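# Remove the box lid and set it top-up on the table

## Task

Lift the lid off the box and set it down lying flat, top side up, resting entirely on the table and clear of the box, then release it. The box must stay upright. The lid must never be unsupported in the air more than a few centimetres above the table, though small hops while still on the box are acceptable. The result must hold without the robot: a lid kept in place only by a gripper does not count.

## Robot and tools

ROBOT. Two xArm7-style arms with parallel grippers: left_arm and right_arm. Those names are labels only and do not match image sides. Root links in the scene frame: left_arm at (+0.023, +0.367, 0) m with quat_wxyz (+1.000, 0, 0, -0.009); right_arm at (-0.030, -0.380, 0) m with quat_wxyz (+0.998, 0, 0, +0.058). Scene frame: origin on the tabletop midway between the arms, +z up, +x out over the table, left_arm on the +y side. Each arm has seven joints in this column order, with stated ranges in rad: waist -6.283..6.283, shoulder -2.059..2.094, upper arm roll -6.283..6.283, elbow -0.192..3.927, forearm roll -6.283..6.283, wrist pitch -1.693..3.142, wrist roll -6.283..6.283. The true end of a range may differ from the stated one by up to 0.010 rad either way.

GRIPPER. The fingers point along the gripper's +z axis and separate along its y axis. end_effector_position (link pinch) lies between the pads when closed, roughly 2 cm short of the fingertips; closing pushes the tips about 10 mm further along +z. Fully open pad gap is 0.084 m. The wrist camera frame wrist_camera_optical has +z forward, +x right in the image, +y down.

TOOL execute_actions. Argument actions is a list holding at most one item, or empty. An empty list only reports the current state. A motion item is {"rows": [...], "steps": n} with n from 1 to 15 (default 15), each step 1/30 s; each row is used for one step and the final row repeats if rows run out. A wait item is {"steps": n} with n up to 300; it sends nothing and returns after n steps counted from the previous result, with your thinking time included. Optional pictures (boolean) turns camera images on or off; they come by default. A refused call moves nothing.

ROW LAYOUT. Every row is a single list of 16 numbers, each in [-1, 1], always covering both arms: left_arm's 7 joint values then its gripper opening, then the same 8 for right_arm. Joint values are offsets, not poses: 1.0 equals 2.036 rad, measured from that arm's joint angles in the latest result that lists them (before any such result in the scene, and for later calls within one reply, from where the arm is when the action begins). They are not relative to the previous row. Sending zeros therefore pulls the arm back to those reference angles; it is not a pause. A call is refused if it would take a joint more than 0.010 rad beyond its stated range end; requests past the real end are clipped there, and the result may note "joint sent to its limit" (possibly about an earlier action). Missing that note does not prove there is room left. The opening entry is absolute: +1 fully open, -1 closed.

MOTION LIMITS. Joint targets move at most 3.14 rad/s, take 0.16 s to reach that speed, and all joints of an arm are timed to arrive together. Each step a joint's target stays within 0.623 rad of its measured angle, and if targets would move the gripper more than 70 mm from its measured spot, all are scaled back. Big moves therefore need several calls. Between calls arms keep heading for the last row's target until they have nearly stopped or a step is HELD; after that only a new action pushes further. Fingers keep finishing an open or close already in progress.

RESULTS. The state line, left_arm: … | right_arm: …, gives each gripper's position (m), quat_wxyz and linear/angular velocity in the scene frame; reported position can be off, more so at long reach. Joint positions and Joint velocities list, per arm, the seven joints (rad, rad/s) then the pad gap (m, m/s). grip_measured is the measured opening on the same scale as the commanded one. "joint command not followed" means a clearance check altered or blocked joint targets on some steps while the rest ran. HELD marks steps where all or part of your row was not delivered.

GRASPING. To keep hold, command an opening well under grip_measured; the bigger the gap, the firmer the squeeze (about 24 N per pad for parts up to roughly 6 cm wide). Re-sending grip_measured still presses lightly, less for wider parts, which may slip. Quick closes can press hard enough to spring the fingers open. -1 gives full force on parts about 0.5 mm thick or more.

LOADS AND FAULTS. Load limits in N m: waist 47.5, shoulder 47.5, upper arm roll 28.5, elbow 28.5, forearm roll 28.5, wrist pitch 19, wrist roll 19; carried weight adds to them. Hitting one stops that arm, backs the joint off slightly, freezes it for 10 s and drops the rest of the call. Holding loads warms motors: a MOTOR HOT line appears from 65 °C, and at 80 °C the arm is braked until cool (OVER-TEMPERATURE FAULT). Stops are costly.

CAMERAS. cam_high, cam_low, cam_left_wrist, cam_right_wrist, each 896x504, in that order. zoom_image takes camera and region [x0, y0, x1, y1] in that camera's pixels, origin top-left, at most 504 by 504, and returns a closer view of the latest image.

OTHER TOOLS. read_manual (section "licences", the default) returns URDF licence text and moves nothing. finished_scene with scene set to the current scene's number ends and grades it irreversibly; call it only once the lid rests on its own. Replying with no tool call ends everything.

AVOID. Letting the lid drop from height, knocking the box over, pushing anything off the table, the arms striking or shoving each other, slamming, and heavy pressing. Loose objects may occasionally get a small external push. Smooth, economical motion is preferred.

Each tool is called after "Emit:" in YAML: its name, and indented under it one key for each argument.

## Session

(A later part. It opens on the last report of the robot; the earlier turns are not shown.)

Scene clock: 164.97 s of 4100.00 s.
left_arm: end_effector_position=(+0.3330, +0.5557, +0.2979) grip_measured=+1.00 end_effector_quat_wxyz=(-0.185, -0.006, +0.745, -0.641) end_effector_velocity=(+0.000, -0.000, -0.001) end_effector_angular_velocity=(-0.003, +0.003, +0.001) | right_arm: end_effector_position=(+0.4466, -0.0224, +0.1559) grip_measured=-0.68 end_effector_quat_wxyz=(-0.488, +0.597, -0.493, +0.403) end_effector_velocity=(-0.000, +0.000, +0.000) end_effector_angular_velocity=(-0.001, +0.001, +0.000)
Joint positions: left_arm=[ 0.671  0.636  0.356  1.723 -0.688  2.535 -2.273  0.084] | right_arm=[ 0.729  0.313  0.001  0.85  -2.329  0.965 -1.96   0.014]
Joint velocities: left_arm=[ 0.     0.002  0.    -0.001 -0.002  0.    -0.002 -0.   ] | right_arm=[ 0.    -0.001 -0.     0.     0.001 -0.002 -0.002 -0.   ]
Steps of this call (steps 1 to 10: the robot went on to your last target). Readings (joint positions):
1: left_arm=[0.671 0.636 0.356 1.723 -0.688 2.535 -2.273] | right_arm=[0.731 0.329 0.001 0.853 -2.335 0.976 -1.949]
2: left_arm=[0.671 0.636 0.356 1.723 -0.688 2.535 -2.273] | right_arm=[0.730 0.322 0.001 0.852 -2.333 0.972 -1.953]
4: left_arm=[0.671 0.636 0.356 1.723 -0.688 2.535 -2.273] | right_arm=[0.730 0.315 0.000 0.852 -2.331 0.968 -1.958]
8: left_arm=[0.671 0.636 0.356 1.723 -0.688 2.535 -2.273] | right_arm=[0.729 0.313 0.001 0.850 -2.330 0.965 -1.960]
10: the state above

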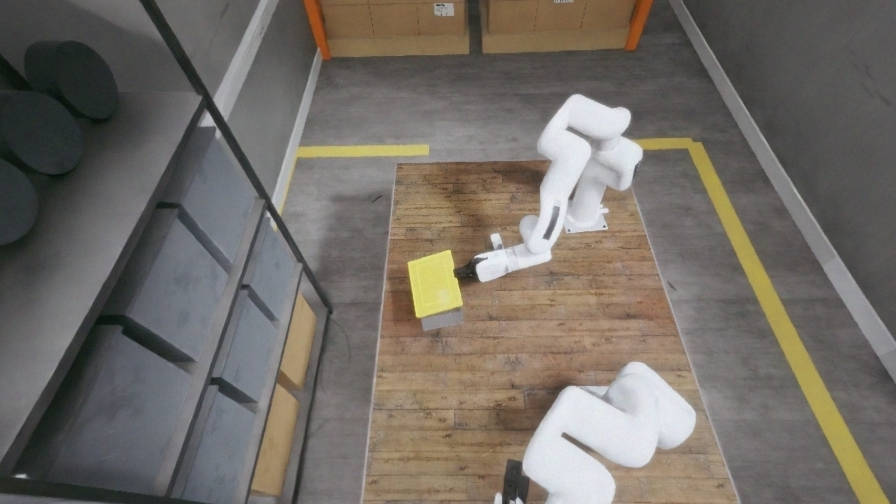

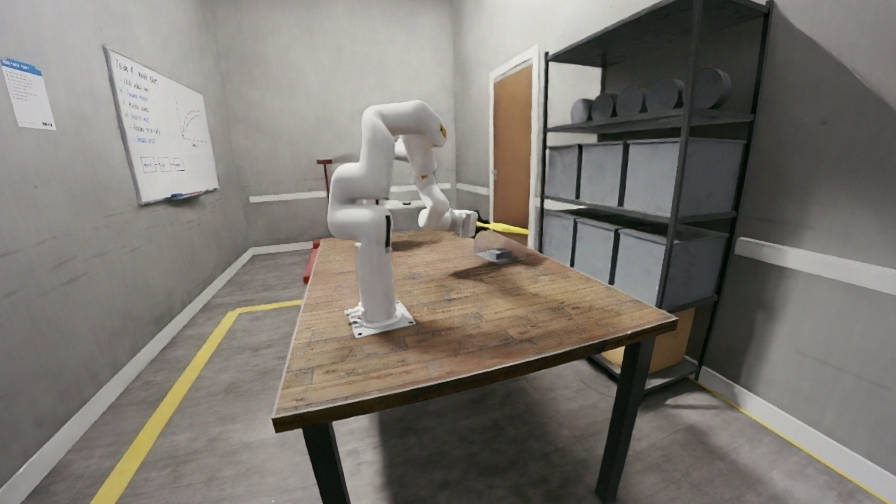

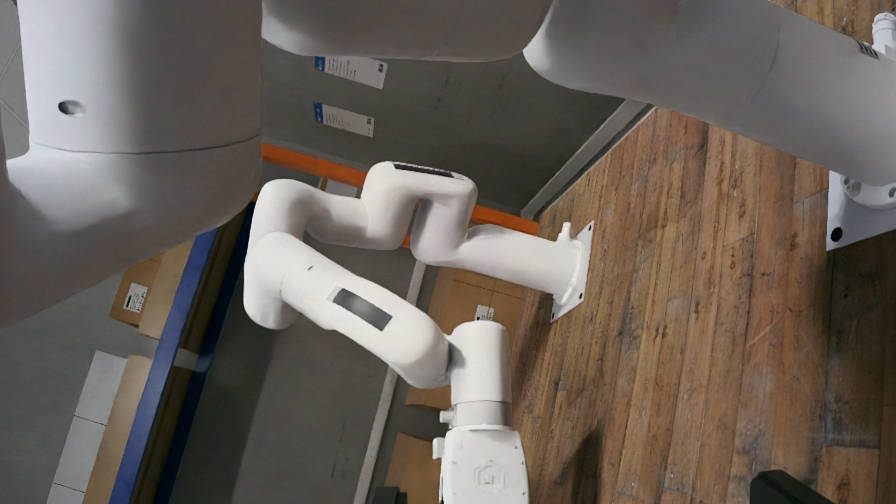

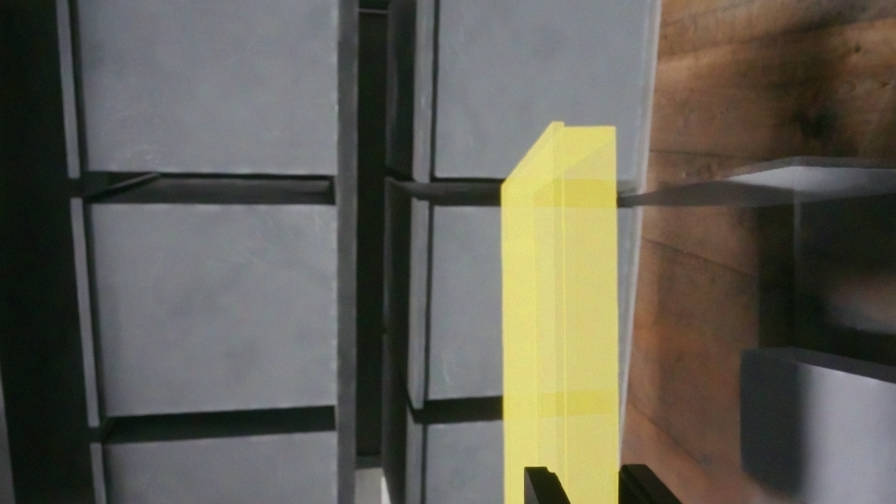

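Emit:
execute_actions:
  actions:
    - {"rows": [[0,0,0,0,0,0,0,1,-0.0016,-0.0012,0,-0.0015,-0.002,0,0.001,-1],[0,0,0,0,0,0,0,1,-0.0048,-0.0037,0,-0.0045,-0.006,0,0.0029,-1],[0,0,0,0,0,0,0,1,-0.0095,-0.0073,0,-0.009,-0.012,-0.0001,0.0057,-1],[0,0,0,0,0,0,0,1,-0.0158,-0.0122,0,-0.015,-0.02,-0.0002,0.0096,-1],[0,0,0,0,0,0,0,1,-0.0253,-0.0195,0,-0.0239,-0.0319,-0.0004,0.0153,-1],[0,0,0,0,0,0,0,1,-0.0364,-0.0281,0,-0.0344,-0.0459,-0.0005,0.022,-1],[0,0,0,0,0,0,0,1,-0.0491,-0.0378,0,-0.0464,-0.0619,-0.0007,0.0296,-1],[0,0,0,0,0,0,0,1,-0.0634,-0.0488,0,-0.0598,-0.0799,-0.0009,0.0382,-1],[0,0,0,0,0,0,0,1,-0.0792,-0.061,0,-0.0748,-0.0998,-0.0011,0.0478,-1],[0,0,0,0,0,0,0,1,-0.095,-0.0732,0,-0.0897,-0.1198,-0.0013,0.0573,-1],[0,0,0,0,0,0,0,1,-0.1109,-0.0854,0,-0.1047,-0.1398,-0.0015,0.0669,-1],[0,0,0,0,0,0,0,1,-0.1267,-0.0976,0,-0.1196,-0.1597,-0.0018,0.0764,-1],[0,0,0,0,0,0,0,1,-0.1426,-0.1098,0,-0.1346,-0.1797,-0.002,0.086,-1],[0,0,0,0,0,0,0,1,-0.1584,-0.122,0,-0.1496,-0.1997,-0.0022,0.0956,-1],[0,0,0,0,0,0,0,1,-0.3168,-0.2441,0,-0.2991,-0.3993,-0.0044,0.1911,-1]], "steps": 15}
  pictures: false

Emit:
execute_actions:
  actions:
    - {"steps": 20}
  pictures: false

Emit:
execute_actions:
  actions:
    - {"rows": [[0,0,0,0,0,0,0,1,0,0.0047,0,0.0013,0,0.0012,0,-1],[0,0,0,0,0,0,0,1,0,0.0141,0,0.0038,0,0.0035,0,-1],[0,0,0,0,0,0,0,1,0,0.0266,0,0.0071,0,0.0066,0,-1],[0,0,0,0,0,0,0,1,0,0.0407,0,0.0108,0,0.0101,0,-1],[0,0,0,0,0,0,0,1,0,0.0564,0,0.015,0,0.014,0,-1],[0,0,0,0,0,0,0,1,0,0.0721,0,0.0192,0,0.0178,0,-1],[0,0,0,0,0,0,0,1,0,0.0862,0,0.0229,0,0.0213,0,-1],[0,0,0,0,0,0,0,1,0,0.1003,0,0.0267,0,0.0248,0,-1],[0,0,0,0,0,0,0,1,0,0.1128,0,0.03,0,0.0279,0,-1],[0,0,0,0,0,0,0,1,0,0.1238,0,0.0329,0,0.0307,0,-1],[0,0,0,0,0,0,0,1,0,0.1332,0,0.0354,0,0.033,0,-1],[0,0,0,0,0,0,0,1,0,0.141,0,0.0375,0,0.0349,0,-1],[0,0,0,0,0,0,0,1,0,0.1473,0,0.0392,0,0.0365,0,-1],[0,0,0,0,0,0,0,1,0,0.1528,0,0.0407,0,0.0378,0,-1],[0,0,0,0,0,0,0,1,0,0.1567,0,0.0417,0,0.0388,0,-1]], "steps": 15}
  pictures: false

Emit:
execute_actions:
  actions:
    - {"steps": 10}

Scene clock: 192.00 s of 4100.00 s.
left_arm: end_effector_position=(+0.3330, +0.5557, +0.2979) grip_measured=+1.00 end_effector_quat_wxyz=(-0.185, -0.006, +0.745, -0.641) end_effector_velocity=(-0.000, -0.000, -0.000) end_effector_angular_velocity=(-0.001, +0.002, -0.000) | right_arm: end_effector_position=(+0.4637, -0.1331, +0.1726) grip_measured=-0.68 end_effector_quat_wxyz=(-0.496, +0.588, -0.485, +0.415) end_effector_velocity=(-0.012, -0.429, +0.035) end_effector_angular_velocity=(-0.010, -0.074, -0.002)
Joint positions: left_arm=[ 0.671  0.636  0.356  1.723 -0.688  2.535 -2.273  0.084] | right_arm=[ 0.499  0.136 -0.001  0.634 -2.618  0.962 -1.822  0.014]
Joint velocities: left_arm=[ 0.     0.    -0.    -0.001  0.001  0.    -0.001 -0.   ] | right_arm=[-0.927 -0.712 -0.006 -0.872 -1.16  -0.013  0.554  0.   ]
Steps of this call (steps 1 to 30: the robot went on to your last target; steps 31 to 90: nothing new was sent; then 23.53 s passed at rest; steps 91 to 105: all 15 steps of this action). Readings (joint positions):
91: left_arm=[0.671 0.636 0.356 1.723 -0.688 2.535 -2.273] | right_arm=[0.729 0.312 0.001 0.850 -2.330 0.965 -1.960]
92: left_arm=[0.671 0.636 0.356 1.723 -0.688 2.535 -2.273] | right_arm=[0.729 0.312 0.001 0.850 -2.331 0.965 -1.960]
94: left_arm=[0.671 0.636 0.356 1.723 -0.688 2.535 -2.273] | right_arm=[0.723 0.308 0.002 0.844 -2.338 0.965 -1.956]
98: left_arm=[0.671 0.636 0.356 1.723 -0.688 2.535 -2.273] | right_arm=[0.681 0.275 0.002 0.803 -2.393 0.964 -1.930]
105: the state above

Scene clock: 192.67 s of 4100.00 s.
left_arm: end_effector_position=(+0.3330, +0.5557, +0.2979) grip_measured=+1.00 end_effector_quat_wxyz=(-0.185, -0.006, +0.745, -0.641) end_effector_velocity=(-0.000, +0.000, +0.000) end_effector_angular_velocity=(+0.000, +0.001, -0.000) | right_arm: end_effector_position=(+0.4046, -0.2910, +0.1632) grip_measured=-0.68 end_effector_quat_wxyz=(-0.494, +0.597, -0.486, +0.403) end_effector_velocity=(-0.004, -0.005, -0.004) end_effector_angular_velocity=(-0.001, +0.011, -0.006)
Joint positions: left_arm=[ 0.671  0.636  0.356  1.723 -0.688  2.535 -2.273  0.084] | right_arm=[ 0.086 -0.183  0.002  0.243 -3.141  0.956 -1.572  0.014]
Joint velocities: left_arm=[ 0.    -0.    -0.     0.     0.001  0.    -0.     0.   ] | right_arm=[-0.008 -0.002 -0.006 -0.012 -0.008 -0.001  0.004 -0.   ]
Steps of this call (steps 1 to 20: the robot went on to your last target). Readings (joint positions):
1: left_arm=[0.671 0.636 0.356 1.723 -0.688 2.535 -2.273] | right_arm=[0.468 0.112 -0.001 0.604 -2.658 0.962 -1.803]
2: left_arm=[0.671 0.636 0.356 1.723 -0.688 2.535 -2.273] | right_arm=[0.436 0.087 -0.001 0.574 -2.697 0.961 -1.784]
4: left_arm=[0.671 0.636 0.356 1.723 -0.688 2.535 -2.273] | right_arm=[0.371 0.038 -0.001 0.513 -2.779 0.960 -1.745]
8: left_arm=[0.671 0.636 0.356 1.723 -0.688 2.535 -2.273] | right_arm=[0.238 -0.066 -0.001 0.387 -2.948 0.959 -1.664]
20: the state above

Scene clock: 193.17 s of 4100.00 s.
left_arm: end_effector_position=(+0.3330, +0.5557, +0.2979) grip_measured=+1.00 end_effector_quat_wxyz=(-0.185, -0.006, +0.745, -0.641) end_effector_velocity=(-0.000, -0.000, -0.000) end_effector_angular_velocity=(-0.000, +0.000, -0.001) | right_arm: end_effector_position=(+0.4062, -0.2905, +0.0855) grip_measured=-0.68 end_effector_quat_wxyz=(-0.453, +0.629, -0.513, +0.369) end_effector_velocity=(-0.010, -0.002, -0.151) end_effector_angular_velocity=(-0.049, +0.245, -0.001)
Joint positions: left_arm=[ 0.671  0.636  0.356  1.723 -0.688  2.535 -2.273  0.084] | right_arm=[ 0.086  0.091  0.002  0.315 -3.141  1.024 -1.572  0.014]
Joint velocities: left_arm=[ 0.     0.    -0.    -0.     0.001  0.     0.    -0.   ] | right_arm=[-0.001  0.512 -0.     0.135  0.     0.127  0.     0.   ]
Steps of this call (steps 1 to 15: all 15 steps of this action). Readings (joint positions):
1: left_arm=[0.671 0.636 0.356 1.723 -0.688 2.535 -2.273] | right_arm=[0.086 -0.183 0.002 0.243 -3.142 0.956 -1.571]
2: left_arm=[0.671 0.636 0.356 1.723 -0.688 2.535 -2.273] | right_arm=[0.086 -0.181 0.002 0.243 -3.142 0.957 -1.571]
4: left_arm=[0.671 0.636 0.356 1.723 -0.688 2.535 -2.273] | right_arm=[0.086 -0.166 0.002 0.249 -3.141 0.961 -1.572]
8: left_arm=[0.671 0.636 0.356 1.723 -0.688 2.535 -2.273] | right_arm=[0.087 -0.083 0.002 0.271 -3.141 0.982 -1.572]
15: the state above

Scene clock: 193.50 s of 4100.00 s.
left_arm: end_effector_position=(+0.3330, +0.5557, +0.2979) grip_measured=+1.00 end_effector_quat_wxyz=(-0.185, -0.006, +0.745, -0.641) end_effector_velocity=(+0.000, -0.000, +0.000) end_effector_angular_velocity=(+0.001, -0.004, -0.001) | right_arm: end_effector_position=(+0.4060, -0.2906, +0.0731) grip_measured=-0.68 end_effector_quat_wxyz=(-0.447, +0.633, -0.516, +0.364) end_effector_velocity=(-0.001, +0.000, -0.002) end_effector_angular_velocity=(-0.001, +0.005, +0.001)
Joint positions: left_arm=[ 0.671  0.636  0.356  1.723 -0.688  2.535 -2.273  0.084] | right_arm=[ 0.086  0.135  0.002  0.328 -3.141  1.035 -1.572  0.014]
Joint velocities: left_arm=[-0.    -0.001 -0.     0.     0.    -0.001  0.003  0.   ] | right_arm=[ 0.     0.006  0.     0.    -0.     0.     0.     0.   ]
Steps of this call (steps 1 to 10: the robot went on to your last target). Readings (joint positions):
1: left_arm=[0.671 0.636 0.356 1.723 -0.688 2.535 -2.273] | right_arm=[0.086 0.107 0.002 0.319 -3.141 1.027 -1.572]
2: left_arm=[0.671 0.636 0.356 1.723 -0.688 2.535 -2.273] | right_arm=[0.086 0.118 0.002 0.323 -3.141 1.030 -1.572]
4: left_arm=[0.671 0.636 0.356 1.723 -0.688 2.535 -2.273] | right_arm=[0.086 0.130 0.002 0.326 -3.141 1.034 -1.572]
8: left_arm=[0.671 0.636 0.356 1.723 -0.688 2.535 -2.273] | right_arm=[0.086 0.134 0.002 0.328 -3.141 1.035 -1.572]
10: the state above

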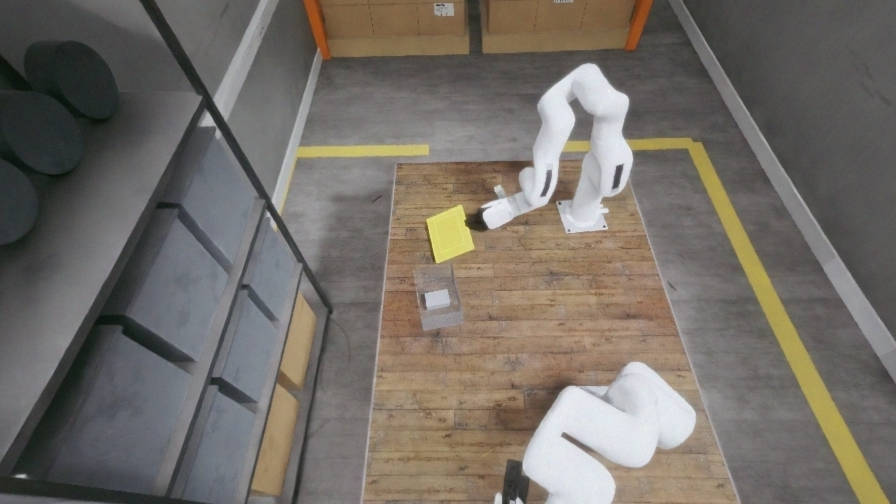

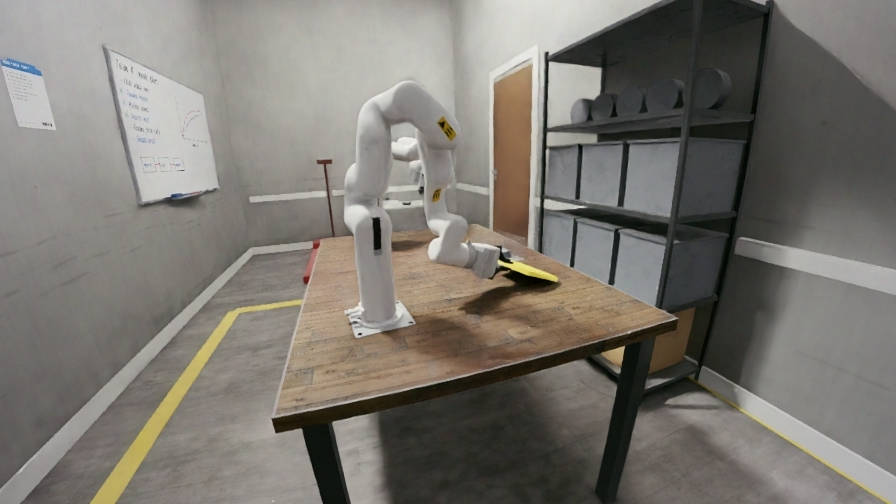

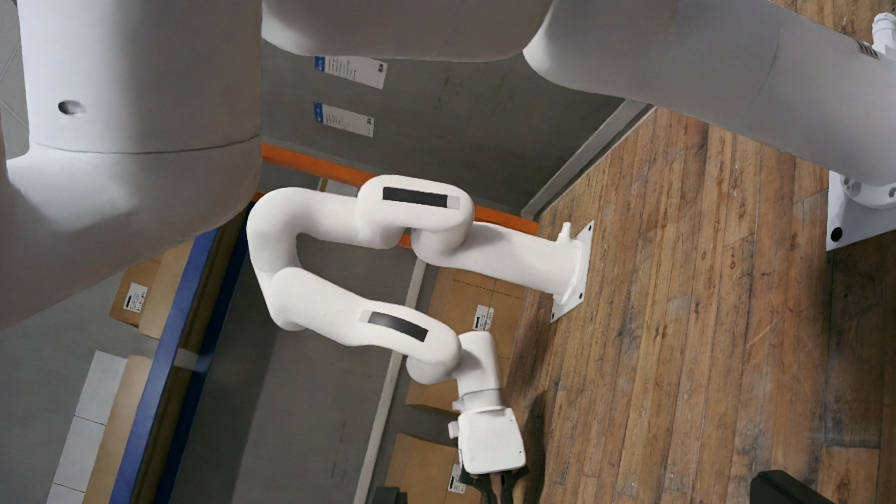

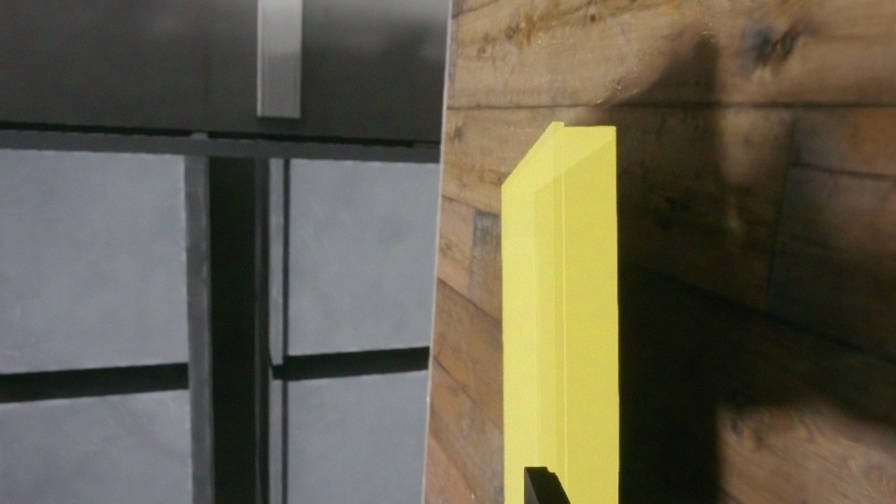

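Emit:
execute_actions:
  actions:
    - {"rows": [[0,0,0,0,0,0,0,1,0,0.0015,0,0,0,0,0,-1],[0,0,0,0,0,0,0,1,0,0.003,0,0,0,0,0,-1],[0,0,0,0,0,0,0,1,0,0.0045,0,0,0,0,0,-1],[0,0,0,0,0,0,0,1,0,0.006,0,0,0,0,0,-1],[0,0,0,0,0,0,0,1,0,0.0075,0,0,0,0,0,-1]], "steps": 11}

Emit:
execute_actions:
  actions:
    - {"rows": [[0,0,0,0,0,0,0,1,0,0,0,0.0075,0,-0.019,0,-0.65],[0,0,0,0,0,0,0,1,0,0,0,0.015,0,-0.038,0,-0.61],[0,0,0,0,0,0,0,1,0,0.0002,0,0.023,0,-0.057,0,-0.57],[0,0,0,0,0,0,0,1,0,0.0004,0,0.031,0,-0.076,0,-0.53],[0,0,0,0,0,0,0,1,0,0.0007,0,0.039,0,-0.095,0,-0.49],[0,0,0,0,0,0,0,1,0,0.001,0,0.047,0,-0.114,0,-0.45],[0,0,0,0,0,0,0,1,0,0.0014,0,0.0555,0,-0.133,0,-0.41],[0,0,0,0,0,0,0,1,0,0.0018,0,0.064,0,-0.152,0,-0.37],[0,0,0,0,0,0,0,1,0,0.0023,0,0.0728,0,-0.172,0,-0.33],[0,0,0,0,0,0,0,1,0,0.0029,0,0.0817,0,-0.192,0,-0.3],[0,0,0,0,0,0,0,1,0,0.0036,0,0.0907,0,-0.212,0,-0.28],[0,0,0,0,0,0,0,1,0,0.0044,0,0.0998,0,-0.232,0,-0.26],[0,0,0,0,0,0,0,1,0,0.0054,0,0.109,0,-0.251,0,-0.24],[0,0,0,0,0,0,0,1,0,0.0066,0,0.118,0,-0.27,0,-0.22],[0,0,0,0,0,0,0,1,0,0.0079,0,0.1272,0,-0.2873,0,-0.2]], "steps": 15}
  pictures: false

Emit:
execute_actions:
  actions:
    - {"steps": 9}

Scene clock: 210.83 s of 4100.00 s.
left_arm: end_effector_position=(+0.3330, +0.5557, +0.2979) grip_measured=+1.00 end_effector_quat_wxyz=(-0.185, -0.006, +0.745, -0.641) end_effector_velocity=(-0.000, -0.000, +0.001) end_effector_angular_velocity=(+0.001, +0.001, +0.000) | right_arm: end_effector_position=(+0.4032, -0.2912, +0.0667) grip_measured=-0.68 end_effector_quat_wxyz=(-0.442, +0.637, -0.519, +0.361) end_effector_velocity=(+0.002, +0.000, +0.000) end_effector_angular_velocity=(+0.000, -0.002, -0.000)
Joint positions: left_arm=[ 0.671  0.636  0.356  1.723 -0.688  2.535 -2.273  0.084] | right_arm=[ 0.086  0.15   0.002  0.328 -3.141  1.036 -1.572  0.014]
Joint velocities: left_arm=[-0.    -0.002  0.    -0.    -0.     0.    -0.002  0.   ] | right_arm=[-0.     0.004  0.     0.005 -0.     0.001  0.     0.   ]
Steps of this call (steps 1 to 30: the robot went on to your last target; steps 31 to 90: nothing new was sent; then 13.97 s passed at rest; steps 91 to 101: all 11 steps of this action). Readings (joint positions):
91: left_arm=[0.671 0.636 0.356 1.723 -0.688 2.535 -2.273] | right_arm=[0.086 0.136 0.002 0.328 -3.141 1.035 -1.572]
92: left_arm=[0.671 0.636 0.356 1.723 -0.688 2.535 -2.273] | right_arm=[0.086 0.136 0.002 0.328 -3.141 1.035 -1.572]
94: left_arm=[0.671 0.636 0.356 1.723 -0.688 2.535 -2.273] | right_arm=[0.086 0.139 0.002 0.328 -3.141 1.036 -1.572]
98: left_arm=[0.671 0.636 0.356 1.723 -0.688 2.535 -2.273] | right_arm=[0.086 0.148 0.002 0.328 -3.141 1.035 -1.572]
101: the state above

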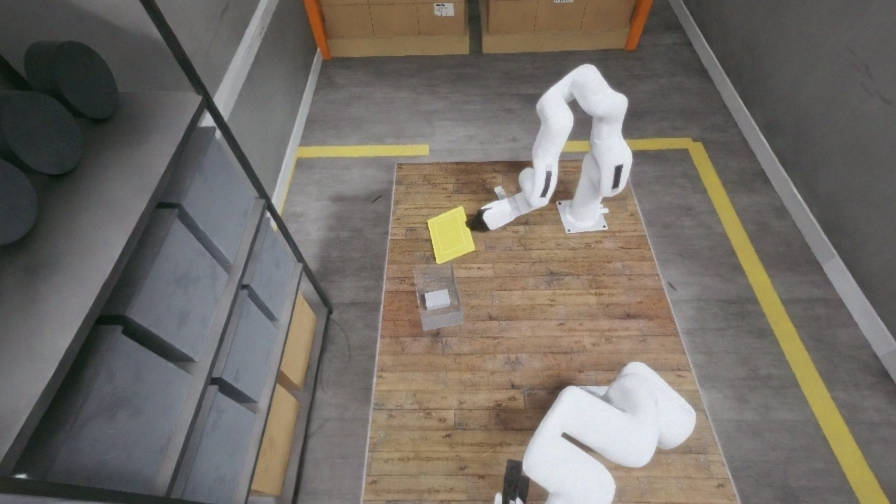

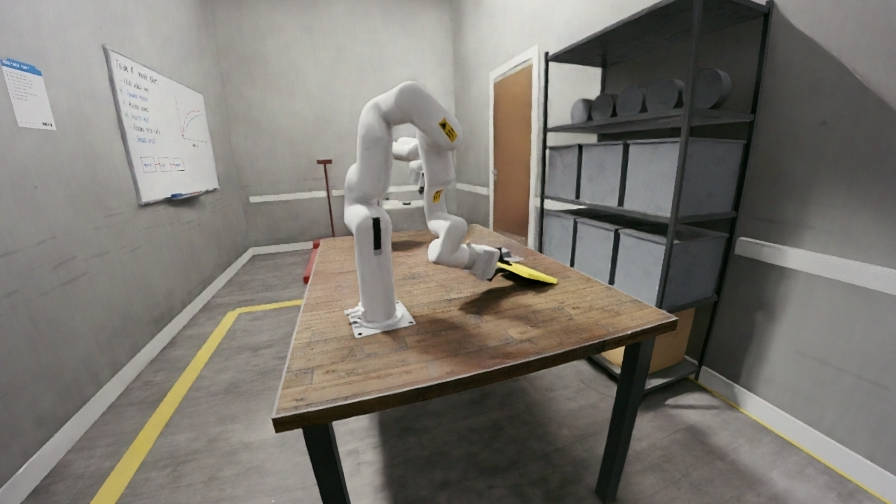

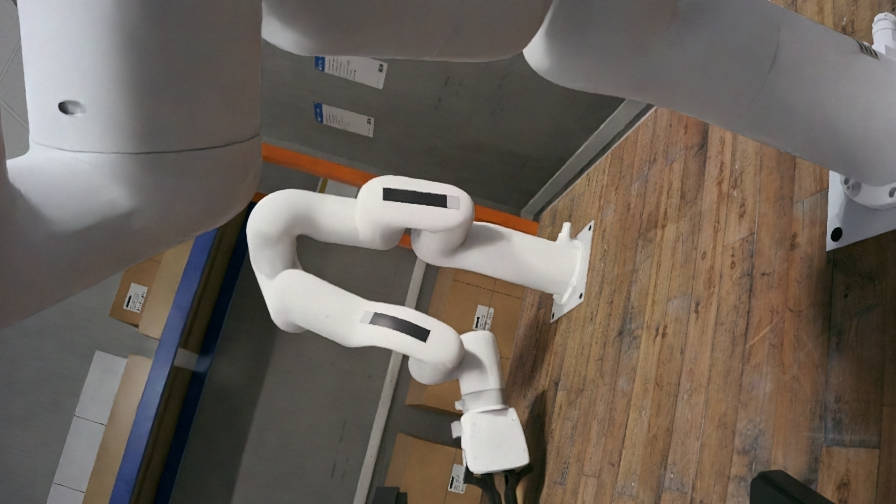

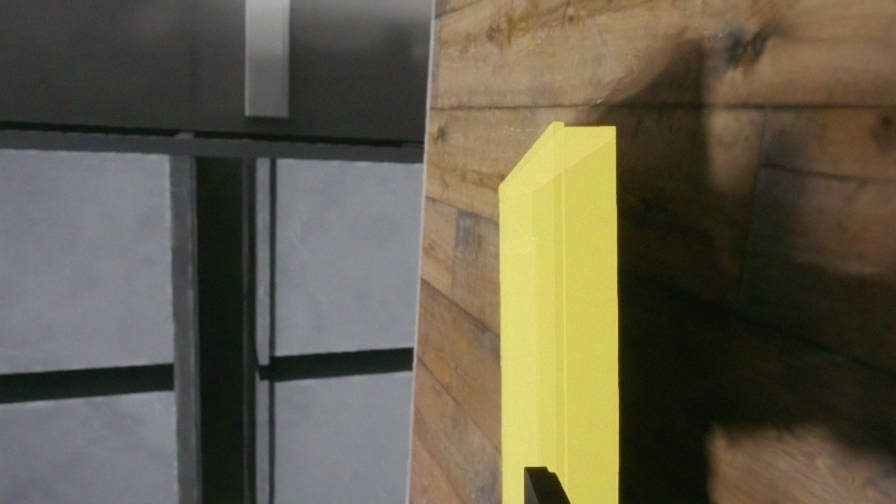

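Scene clock: 211.33 s of 4100.00 s.
left_arm: end_effector_position=(+0.3330, +0.5557, +0.2979) grip_measured=+1.00 end_effector_quat_wxyz=(-0.185, -0.006, +0.745, -0.641) end_effector_velocity=(+0.000, +0.000, +0.000) end_effector_angular_velocity=(+0.001, -0.003, +0.000) | right_arm: end_effector_position=(+0.4136, -0.2890, +0.0478) grip_measured=-0.25 end_effector_quat_wxyz=(-0.358, +0.688, -0.560, +0.292) end_effector_velocity=(+0.018, +0.004, -0.021) end_effector_angular_velocity=(-0.138, +0.670, +0.001)
Joint positions: left_arm=[ 0.671  0.636  0.356  1.723 -0.688  2.535 -2.273  0.084] | right_arm=[ 0.086  0.158  0.002  0.514 -3.141  0.604 -1.572  0.033]
Joint velocities: left_arm=[ 0.    -0.     0.     0.001 -0.001 -0.     0.001  0.   ] | right_arm=[-0.     0.05   0.     0.545  0.    -1.179 -0.     0.028]
Steps of this call (steps 1 to 15: all 15 steps of this action). Readings (joint positions):
1: left_arm=[0.671 0.636 0.356 1.723 -0.688 2.535 -2.273] | right_arm=[0.086 0.150 0.002 0.329 -3.141 1.035 -1.572]
2: left_arm=[0.671 0.636 0.356 1.723 -0.688 2.535 -2.273] | right_arm=[0.086 0.150 0.002 0.331 -3.141 1.029 -1.572]
4: left_arm=[0.671 0.636 0.356 1.723 -0.688 2.535 -2.273] | right_arm=[0.086 0.150 0.002 0.344 -3.141 0.995 -1.571]
8: left_arm=[0.671 0.636 0.356 1.723 -0.688 2.535 -2.273] | right_arm=[0.086 0.151 0.002 0.396 -3.141 0.871 -1.572]
15: the state above

Scene clock: 211.63 s of 4100.00 s.
left_arm: end_effector_position=(+0.3330, +0.5557, +0.2979) grip_measured=+1.00 end_effector_quat_wxyz=(-0.185, -0.006, +0.745, -0.641) end_effector_velocity=(+0.000, +0.000, -0.001) end_effector_angular_velocity=(-0.000, -0.000, -0.000) | right_arm: end_effector_position=(+0.4154, -0.2887, +0.0464) grip_measured=-0.22 end_effector_quat_wxyz=(-0.328, +0.703, -0.572, +0.267) end_effector_velocity=(-0.005, -0.001, -0.004) end_effector_angular_velocity=(-0.006, +0.027, -0.000)
Joint positions: left_arm=[ 0.671  0.636  0.356  1.723 -0.688  2.535 -2.273  0.084] | right_arm=[ 0.086  0.166  0.002  0.586 -3.141  0.453 -1.572  0.035]
Joint velocities: left_arm=[-0.     0.002  0.     0.001  0.     0.     0.001  0.   ] | right_arm=[ 0.     0.004 -0.     0.004  0.    -0.028 -0.     0.   ]
Steps of this call (steps 1 to 9: the robot went on to your last target). Readings (joint positions):
1: left_arm=[0.671 0.636 0.356 1.723 -0.688 2.535 -2.273] | right_arm=[0.086 0.159 0.002 0.533 -3.141 0.565 -1.572]
2: left_arm=[0.671 0.636 0.356 1.723 -0.688 2.535 -2.273] | right_arm=[0.086 0.161 0.002 0.550 -3.141 0.528 -1.572]
4: left_arm=[0.671 0.636 0.356 1.723 -0.688 2.535 -2.273] | right_arm=[0.086 0.164 0.002 0.576 -3.141 0.479 -1.572]
8: left_arm=[0.671 0.636 0.356 1.723 -0.688 2.535 -2.273] | right_arm=[0.086 0.165 0.002 0.586 -3.141 0.454 -1.572]
9: the state above

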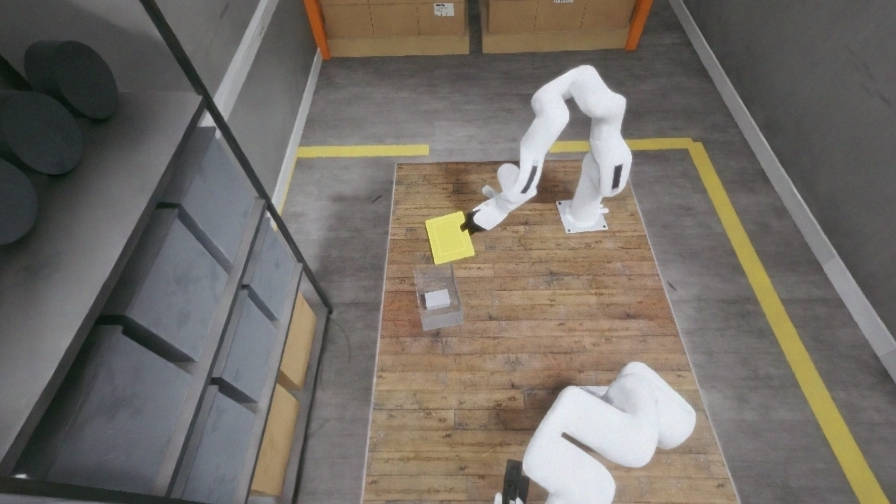

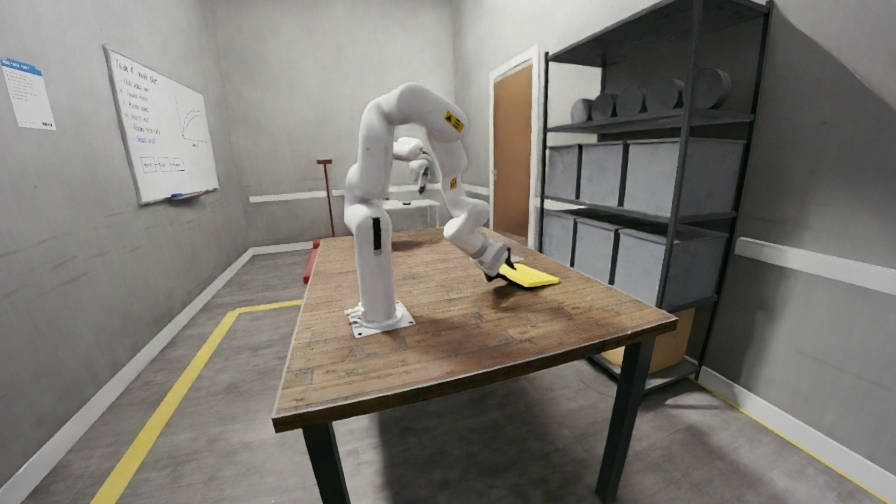

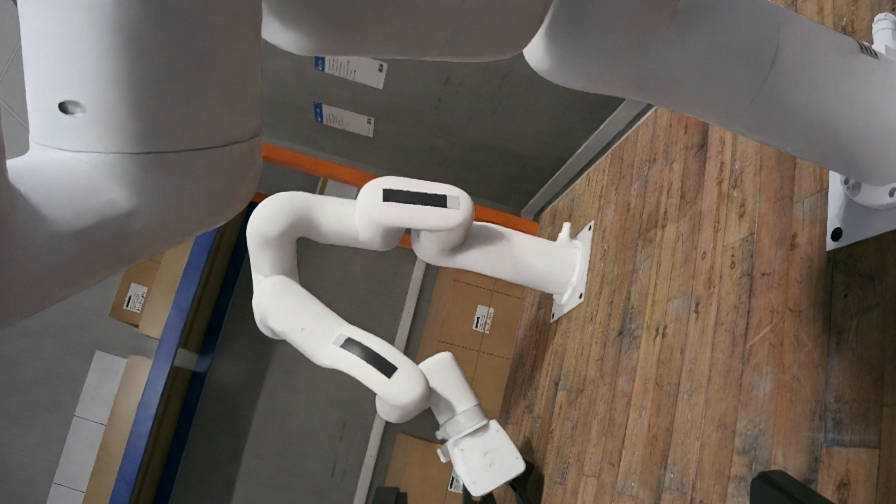

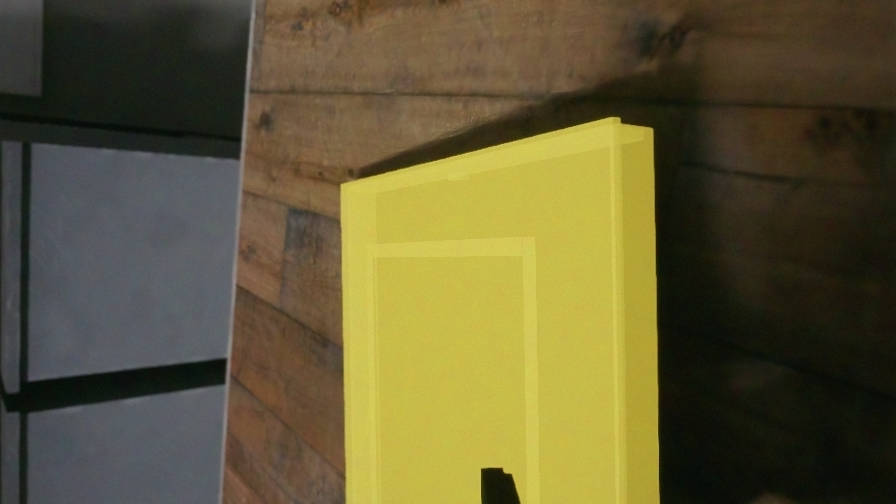

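Emit:
execute_actions:
  actions:
    - {"rows": [[0,0,0,0,0,0,0,1,0,0.003,0,0.0005,0,0.002,0,-0.2],[0,0,0,0,0,0,0,1,0,0.003,0,0.0005,0,0.002,0,-0.2],[0,0,0,0,0,0,0,1,0,0.003,0,0.0005,0,0.002,0,-0.2],[0,0,0,0,0,0,0,1,0,-0.0012,0,-0.0055,0,0.0038,0,-0.2],[0,0,0,0,0,0,0,1,0,-0.0054,0,-0.0115,0,0.0056,0,-0.2],[0,0,0,0,0,0,0,1,0,-0.0097,0,-0.0175,0,0.0073,0,-0.2],[0,0,0,0,0,0,0,1,0,-0.014,0,-0.0235,0,0.009,0,-0.2],[0,0,0,0,0,0,0,1,0,-0.021,0,-0.031,0,0.009,0,-0.2],[0,0,0,0,0,0,0,1,0,-0.03,0,-0.04,0,0.009,0,-0.2],[0,0,0,0,0,0,0,1,0,-0.042,0,-0.05,0,0.007,0,-0.2]], "steps": 15}
  pictures: false

Emit:
execute_actions:
  actions:
    - {"steps": 8}

Scene clock: 220.00 s of 4100.00 s.
left_arm: end_effector_position=(+0.3330, +0.5557, +0.2979) grip_measured=+1.00 end_effector_quat_wxyz=(-0.185, -0.006, +0.745, -0.641) end_effector_velocity=(+0.000, +0.000, +0.000) end_effector_angular_velocity=(+0.002, -0.003, -0.000) | right_arm: end_effector_position=(+0.3878, -0.2945, +0.0497) grip_measured=-0.22 end_effector_quat_wxyz=(-0.327, +0.703, -0.573, +0.266) end_effector_velocity=(-0.019, -0.004, +0.012) end_effector_angular_velocity=(+0.002, -0.013, +0.000)
Joint positions: left_arm=[ 0.671  0.636  0.356  1.723 -0.688  2.535 -2.273  0.084] | right_arm=[ 0.086  0.085  0.002  0.488 -3.141  0.467 -1.571  0.035]
Joint velocities: left_arm=[-0.    -0.001 -0.     0.     0.    -0.001  0.001  0.   ] | right_arm=[-0.    -0.09   0.    -0.076  0.    -0.001 -0.    -0.   ]
Steps of this call (steps 1 to 30: the robot went on to your last target; steps 31 to 90: nothing new was sent; then 4.87 s passed at rest; steps 91 to 105: all 15 steps of this action). Readings (joint positions):
91: left_arm=[0.671 0.636 0.356 1.723 -0.688 2.535 -2.273] | right_arm=[0.086 0.166 0.002 0.587 -3.141 0.451 -1.572]
92: left_arm=[0.671 0.636 0.356 1.723 -0.688 2.535 -2.273] | right_arm=[0.086 0.167 0.002 0.587 -3.141 0.452 -1.572]
94: left_arm=[0.671 0.636 0.356 1.723 -0.688 2.535 -2.273] | right_arm=[0.086 0.170 0.002 0.587 -3.141 0.455 -1.572]
98: left_arm=[0.671 0.636 0.356 1.723 -0.688 2.535 -2.273] | right_arm=[0.086 0.154 0.002 0.563 -3.141 0.464 -1.571]
105: the state above

Scene clock: 220.27 s of 4100.00 s.
left_arm: end_effector_position=(+0.3330, +0.5557, +0.2979) grip_measured=+1.00 end_effector_quat_wxyz=(-0.185, -0.006, +0.745, -0.641) end_effector_velocity=(-0.000, -0.000, -0.000) end_effector_angular_velocity=(-0.002, +0.000, +0.000) | right_arm: end_effector_position=(+0.3868, -0.2946, +0.0502) grip_measured=-0.22 end_effector_quat_wxyz=(-0.327, +0.703, -0.573, +0.267) end_effector_velocity=(-0.001, -0.000, -0.001) end_effector_angular_velocity=(-0.000, +0.002, -0.000)
Joint positions: left_arm=[ 0.671  0.636  0.356  1.723 -0.688  2.535 -2.273  0.084] | right_arm=[ 0.086  0.081  0.002  0.484 -3.141  0.467 -1.572  0.035]
Joint velocities: left_arm=[ 0.     0.    -0.    -0.002 -0.     0.001  0.001 -0.   ] | right_arm=[ 0.    -0.001 -0.    -0.003 -0.    -0.     0.    -0.   ]
Steps of this call (steps 1 to 8: the robot went on to your last target). Readings (joint positions):
1: left_arm=[0.671 0.636 0.356 1.723 -0.688 2.535 -2.273] | right_arm=[0.086 0.083 0.002 0.486 -3.141 0.467 -1.571]
2: left_arm=[0.671 0.636 0.356 1.723 -0.688 2.535 -2.273] | right_arm=[0.086 0.082 0.002 0.486 -3.141 0.467 -1.571]
4: left_arm=[0.671 0.636 0.356 1.723 -0.688 2.535 -2.273] | right_arm=[0.086 0.081 0.002 0.485 -3.141 0.467 -1.572]
8: the state above

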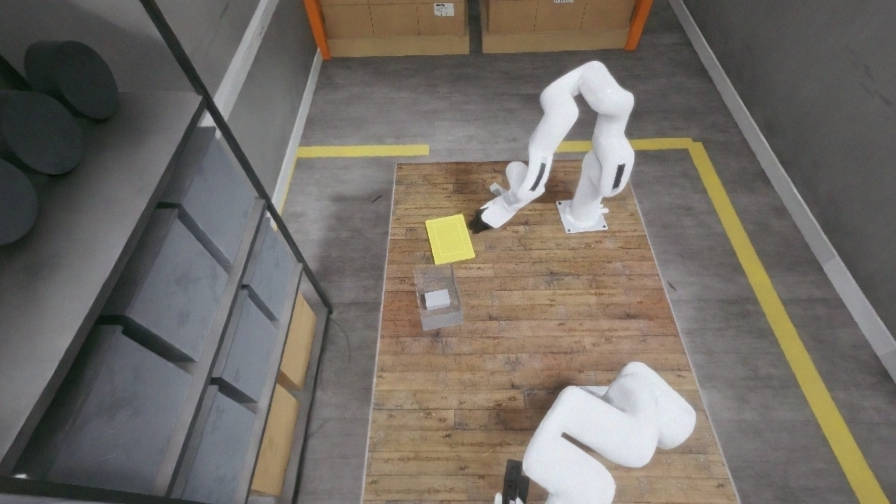

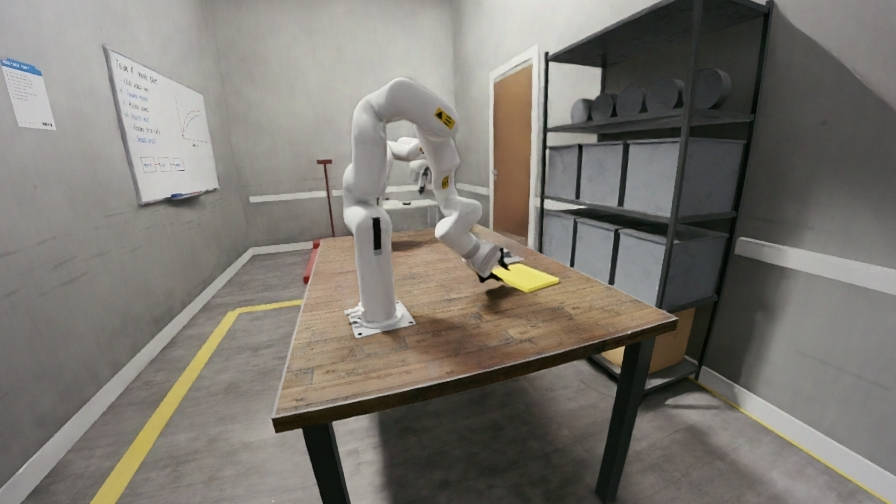

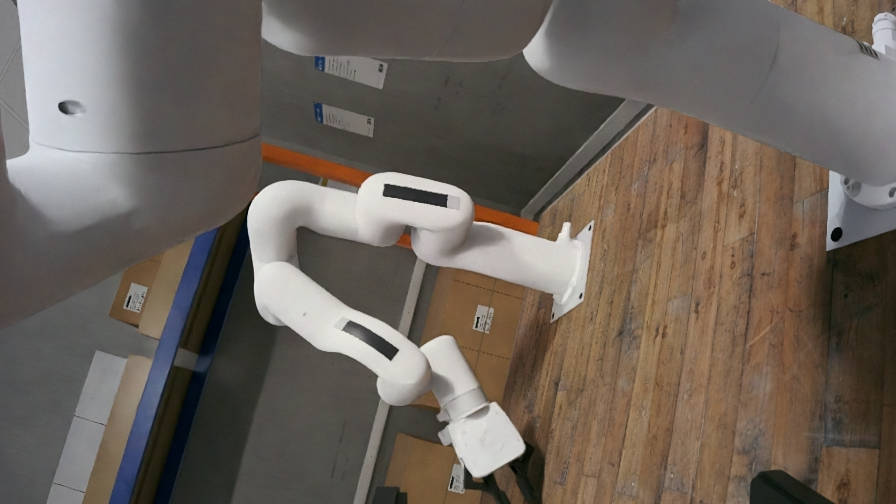

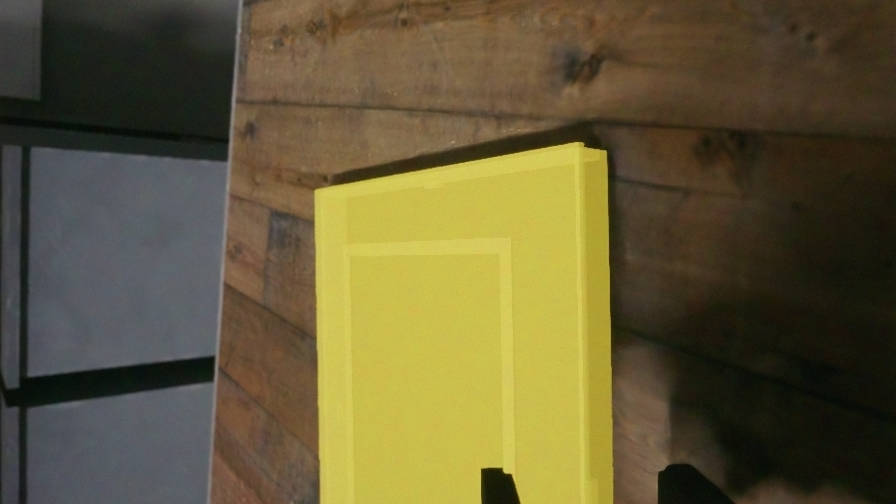

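Emit:
finished_scene:
  scene: 2

The scene is finished: the task was done.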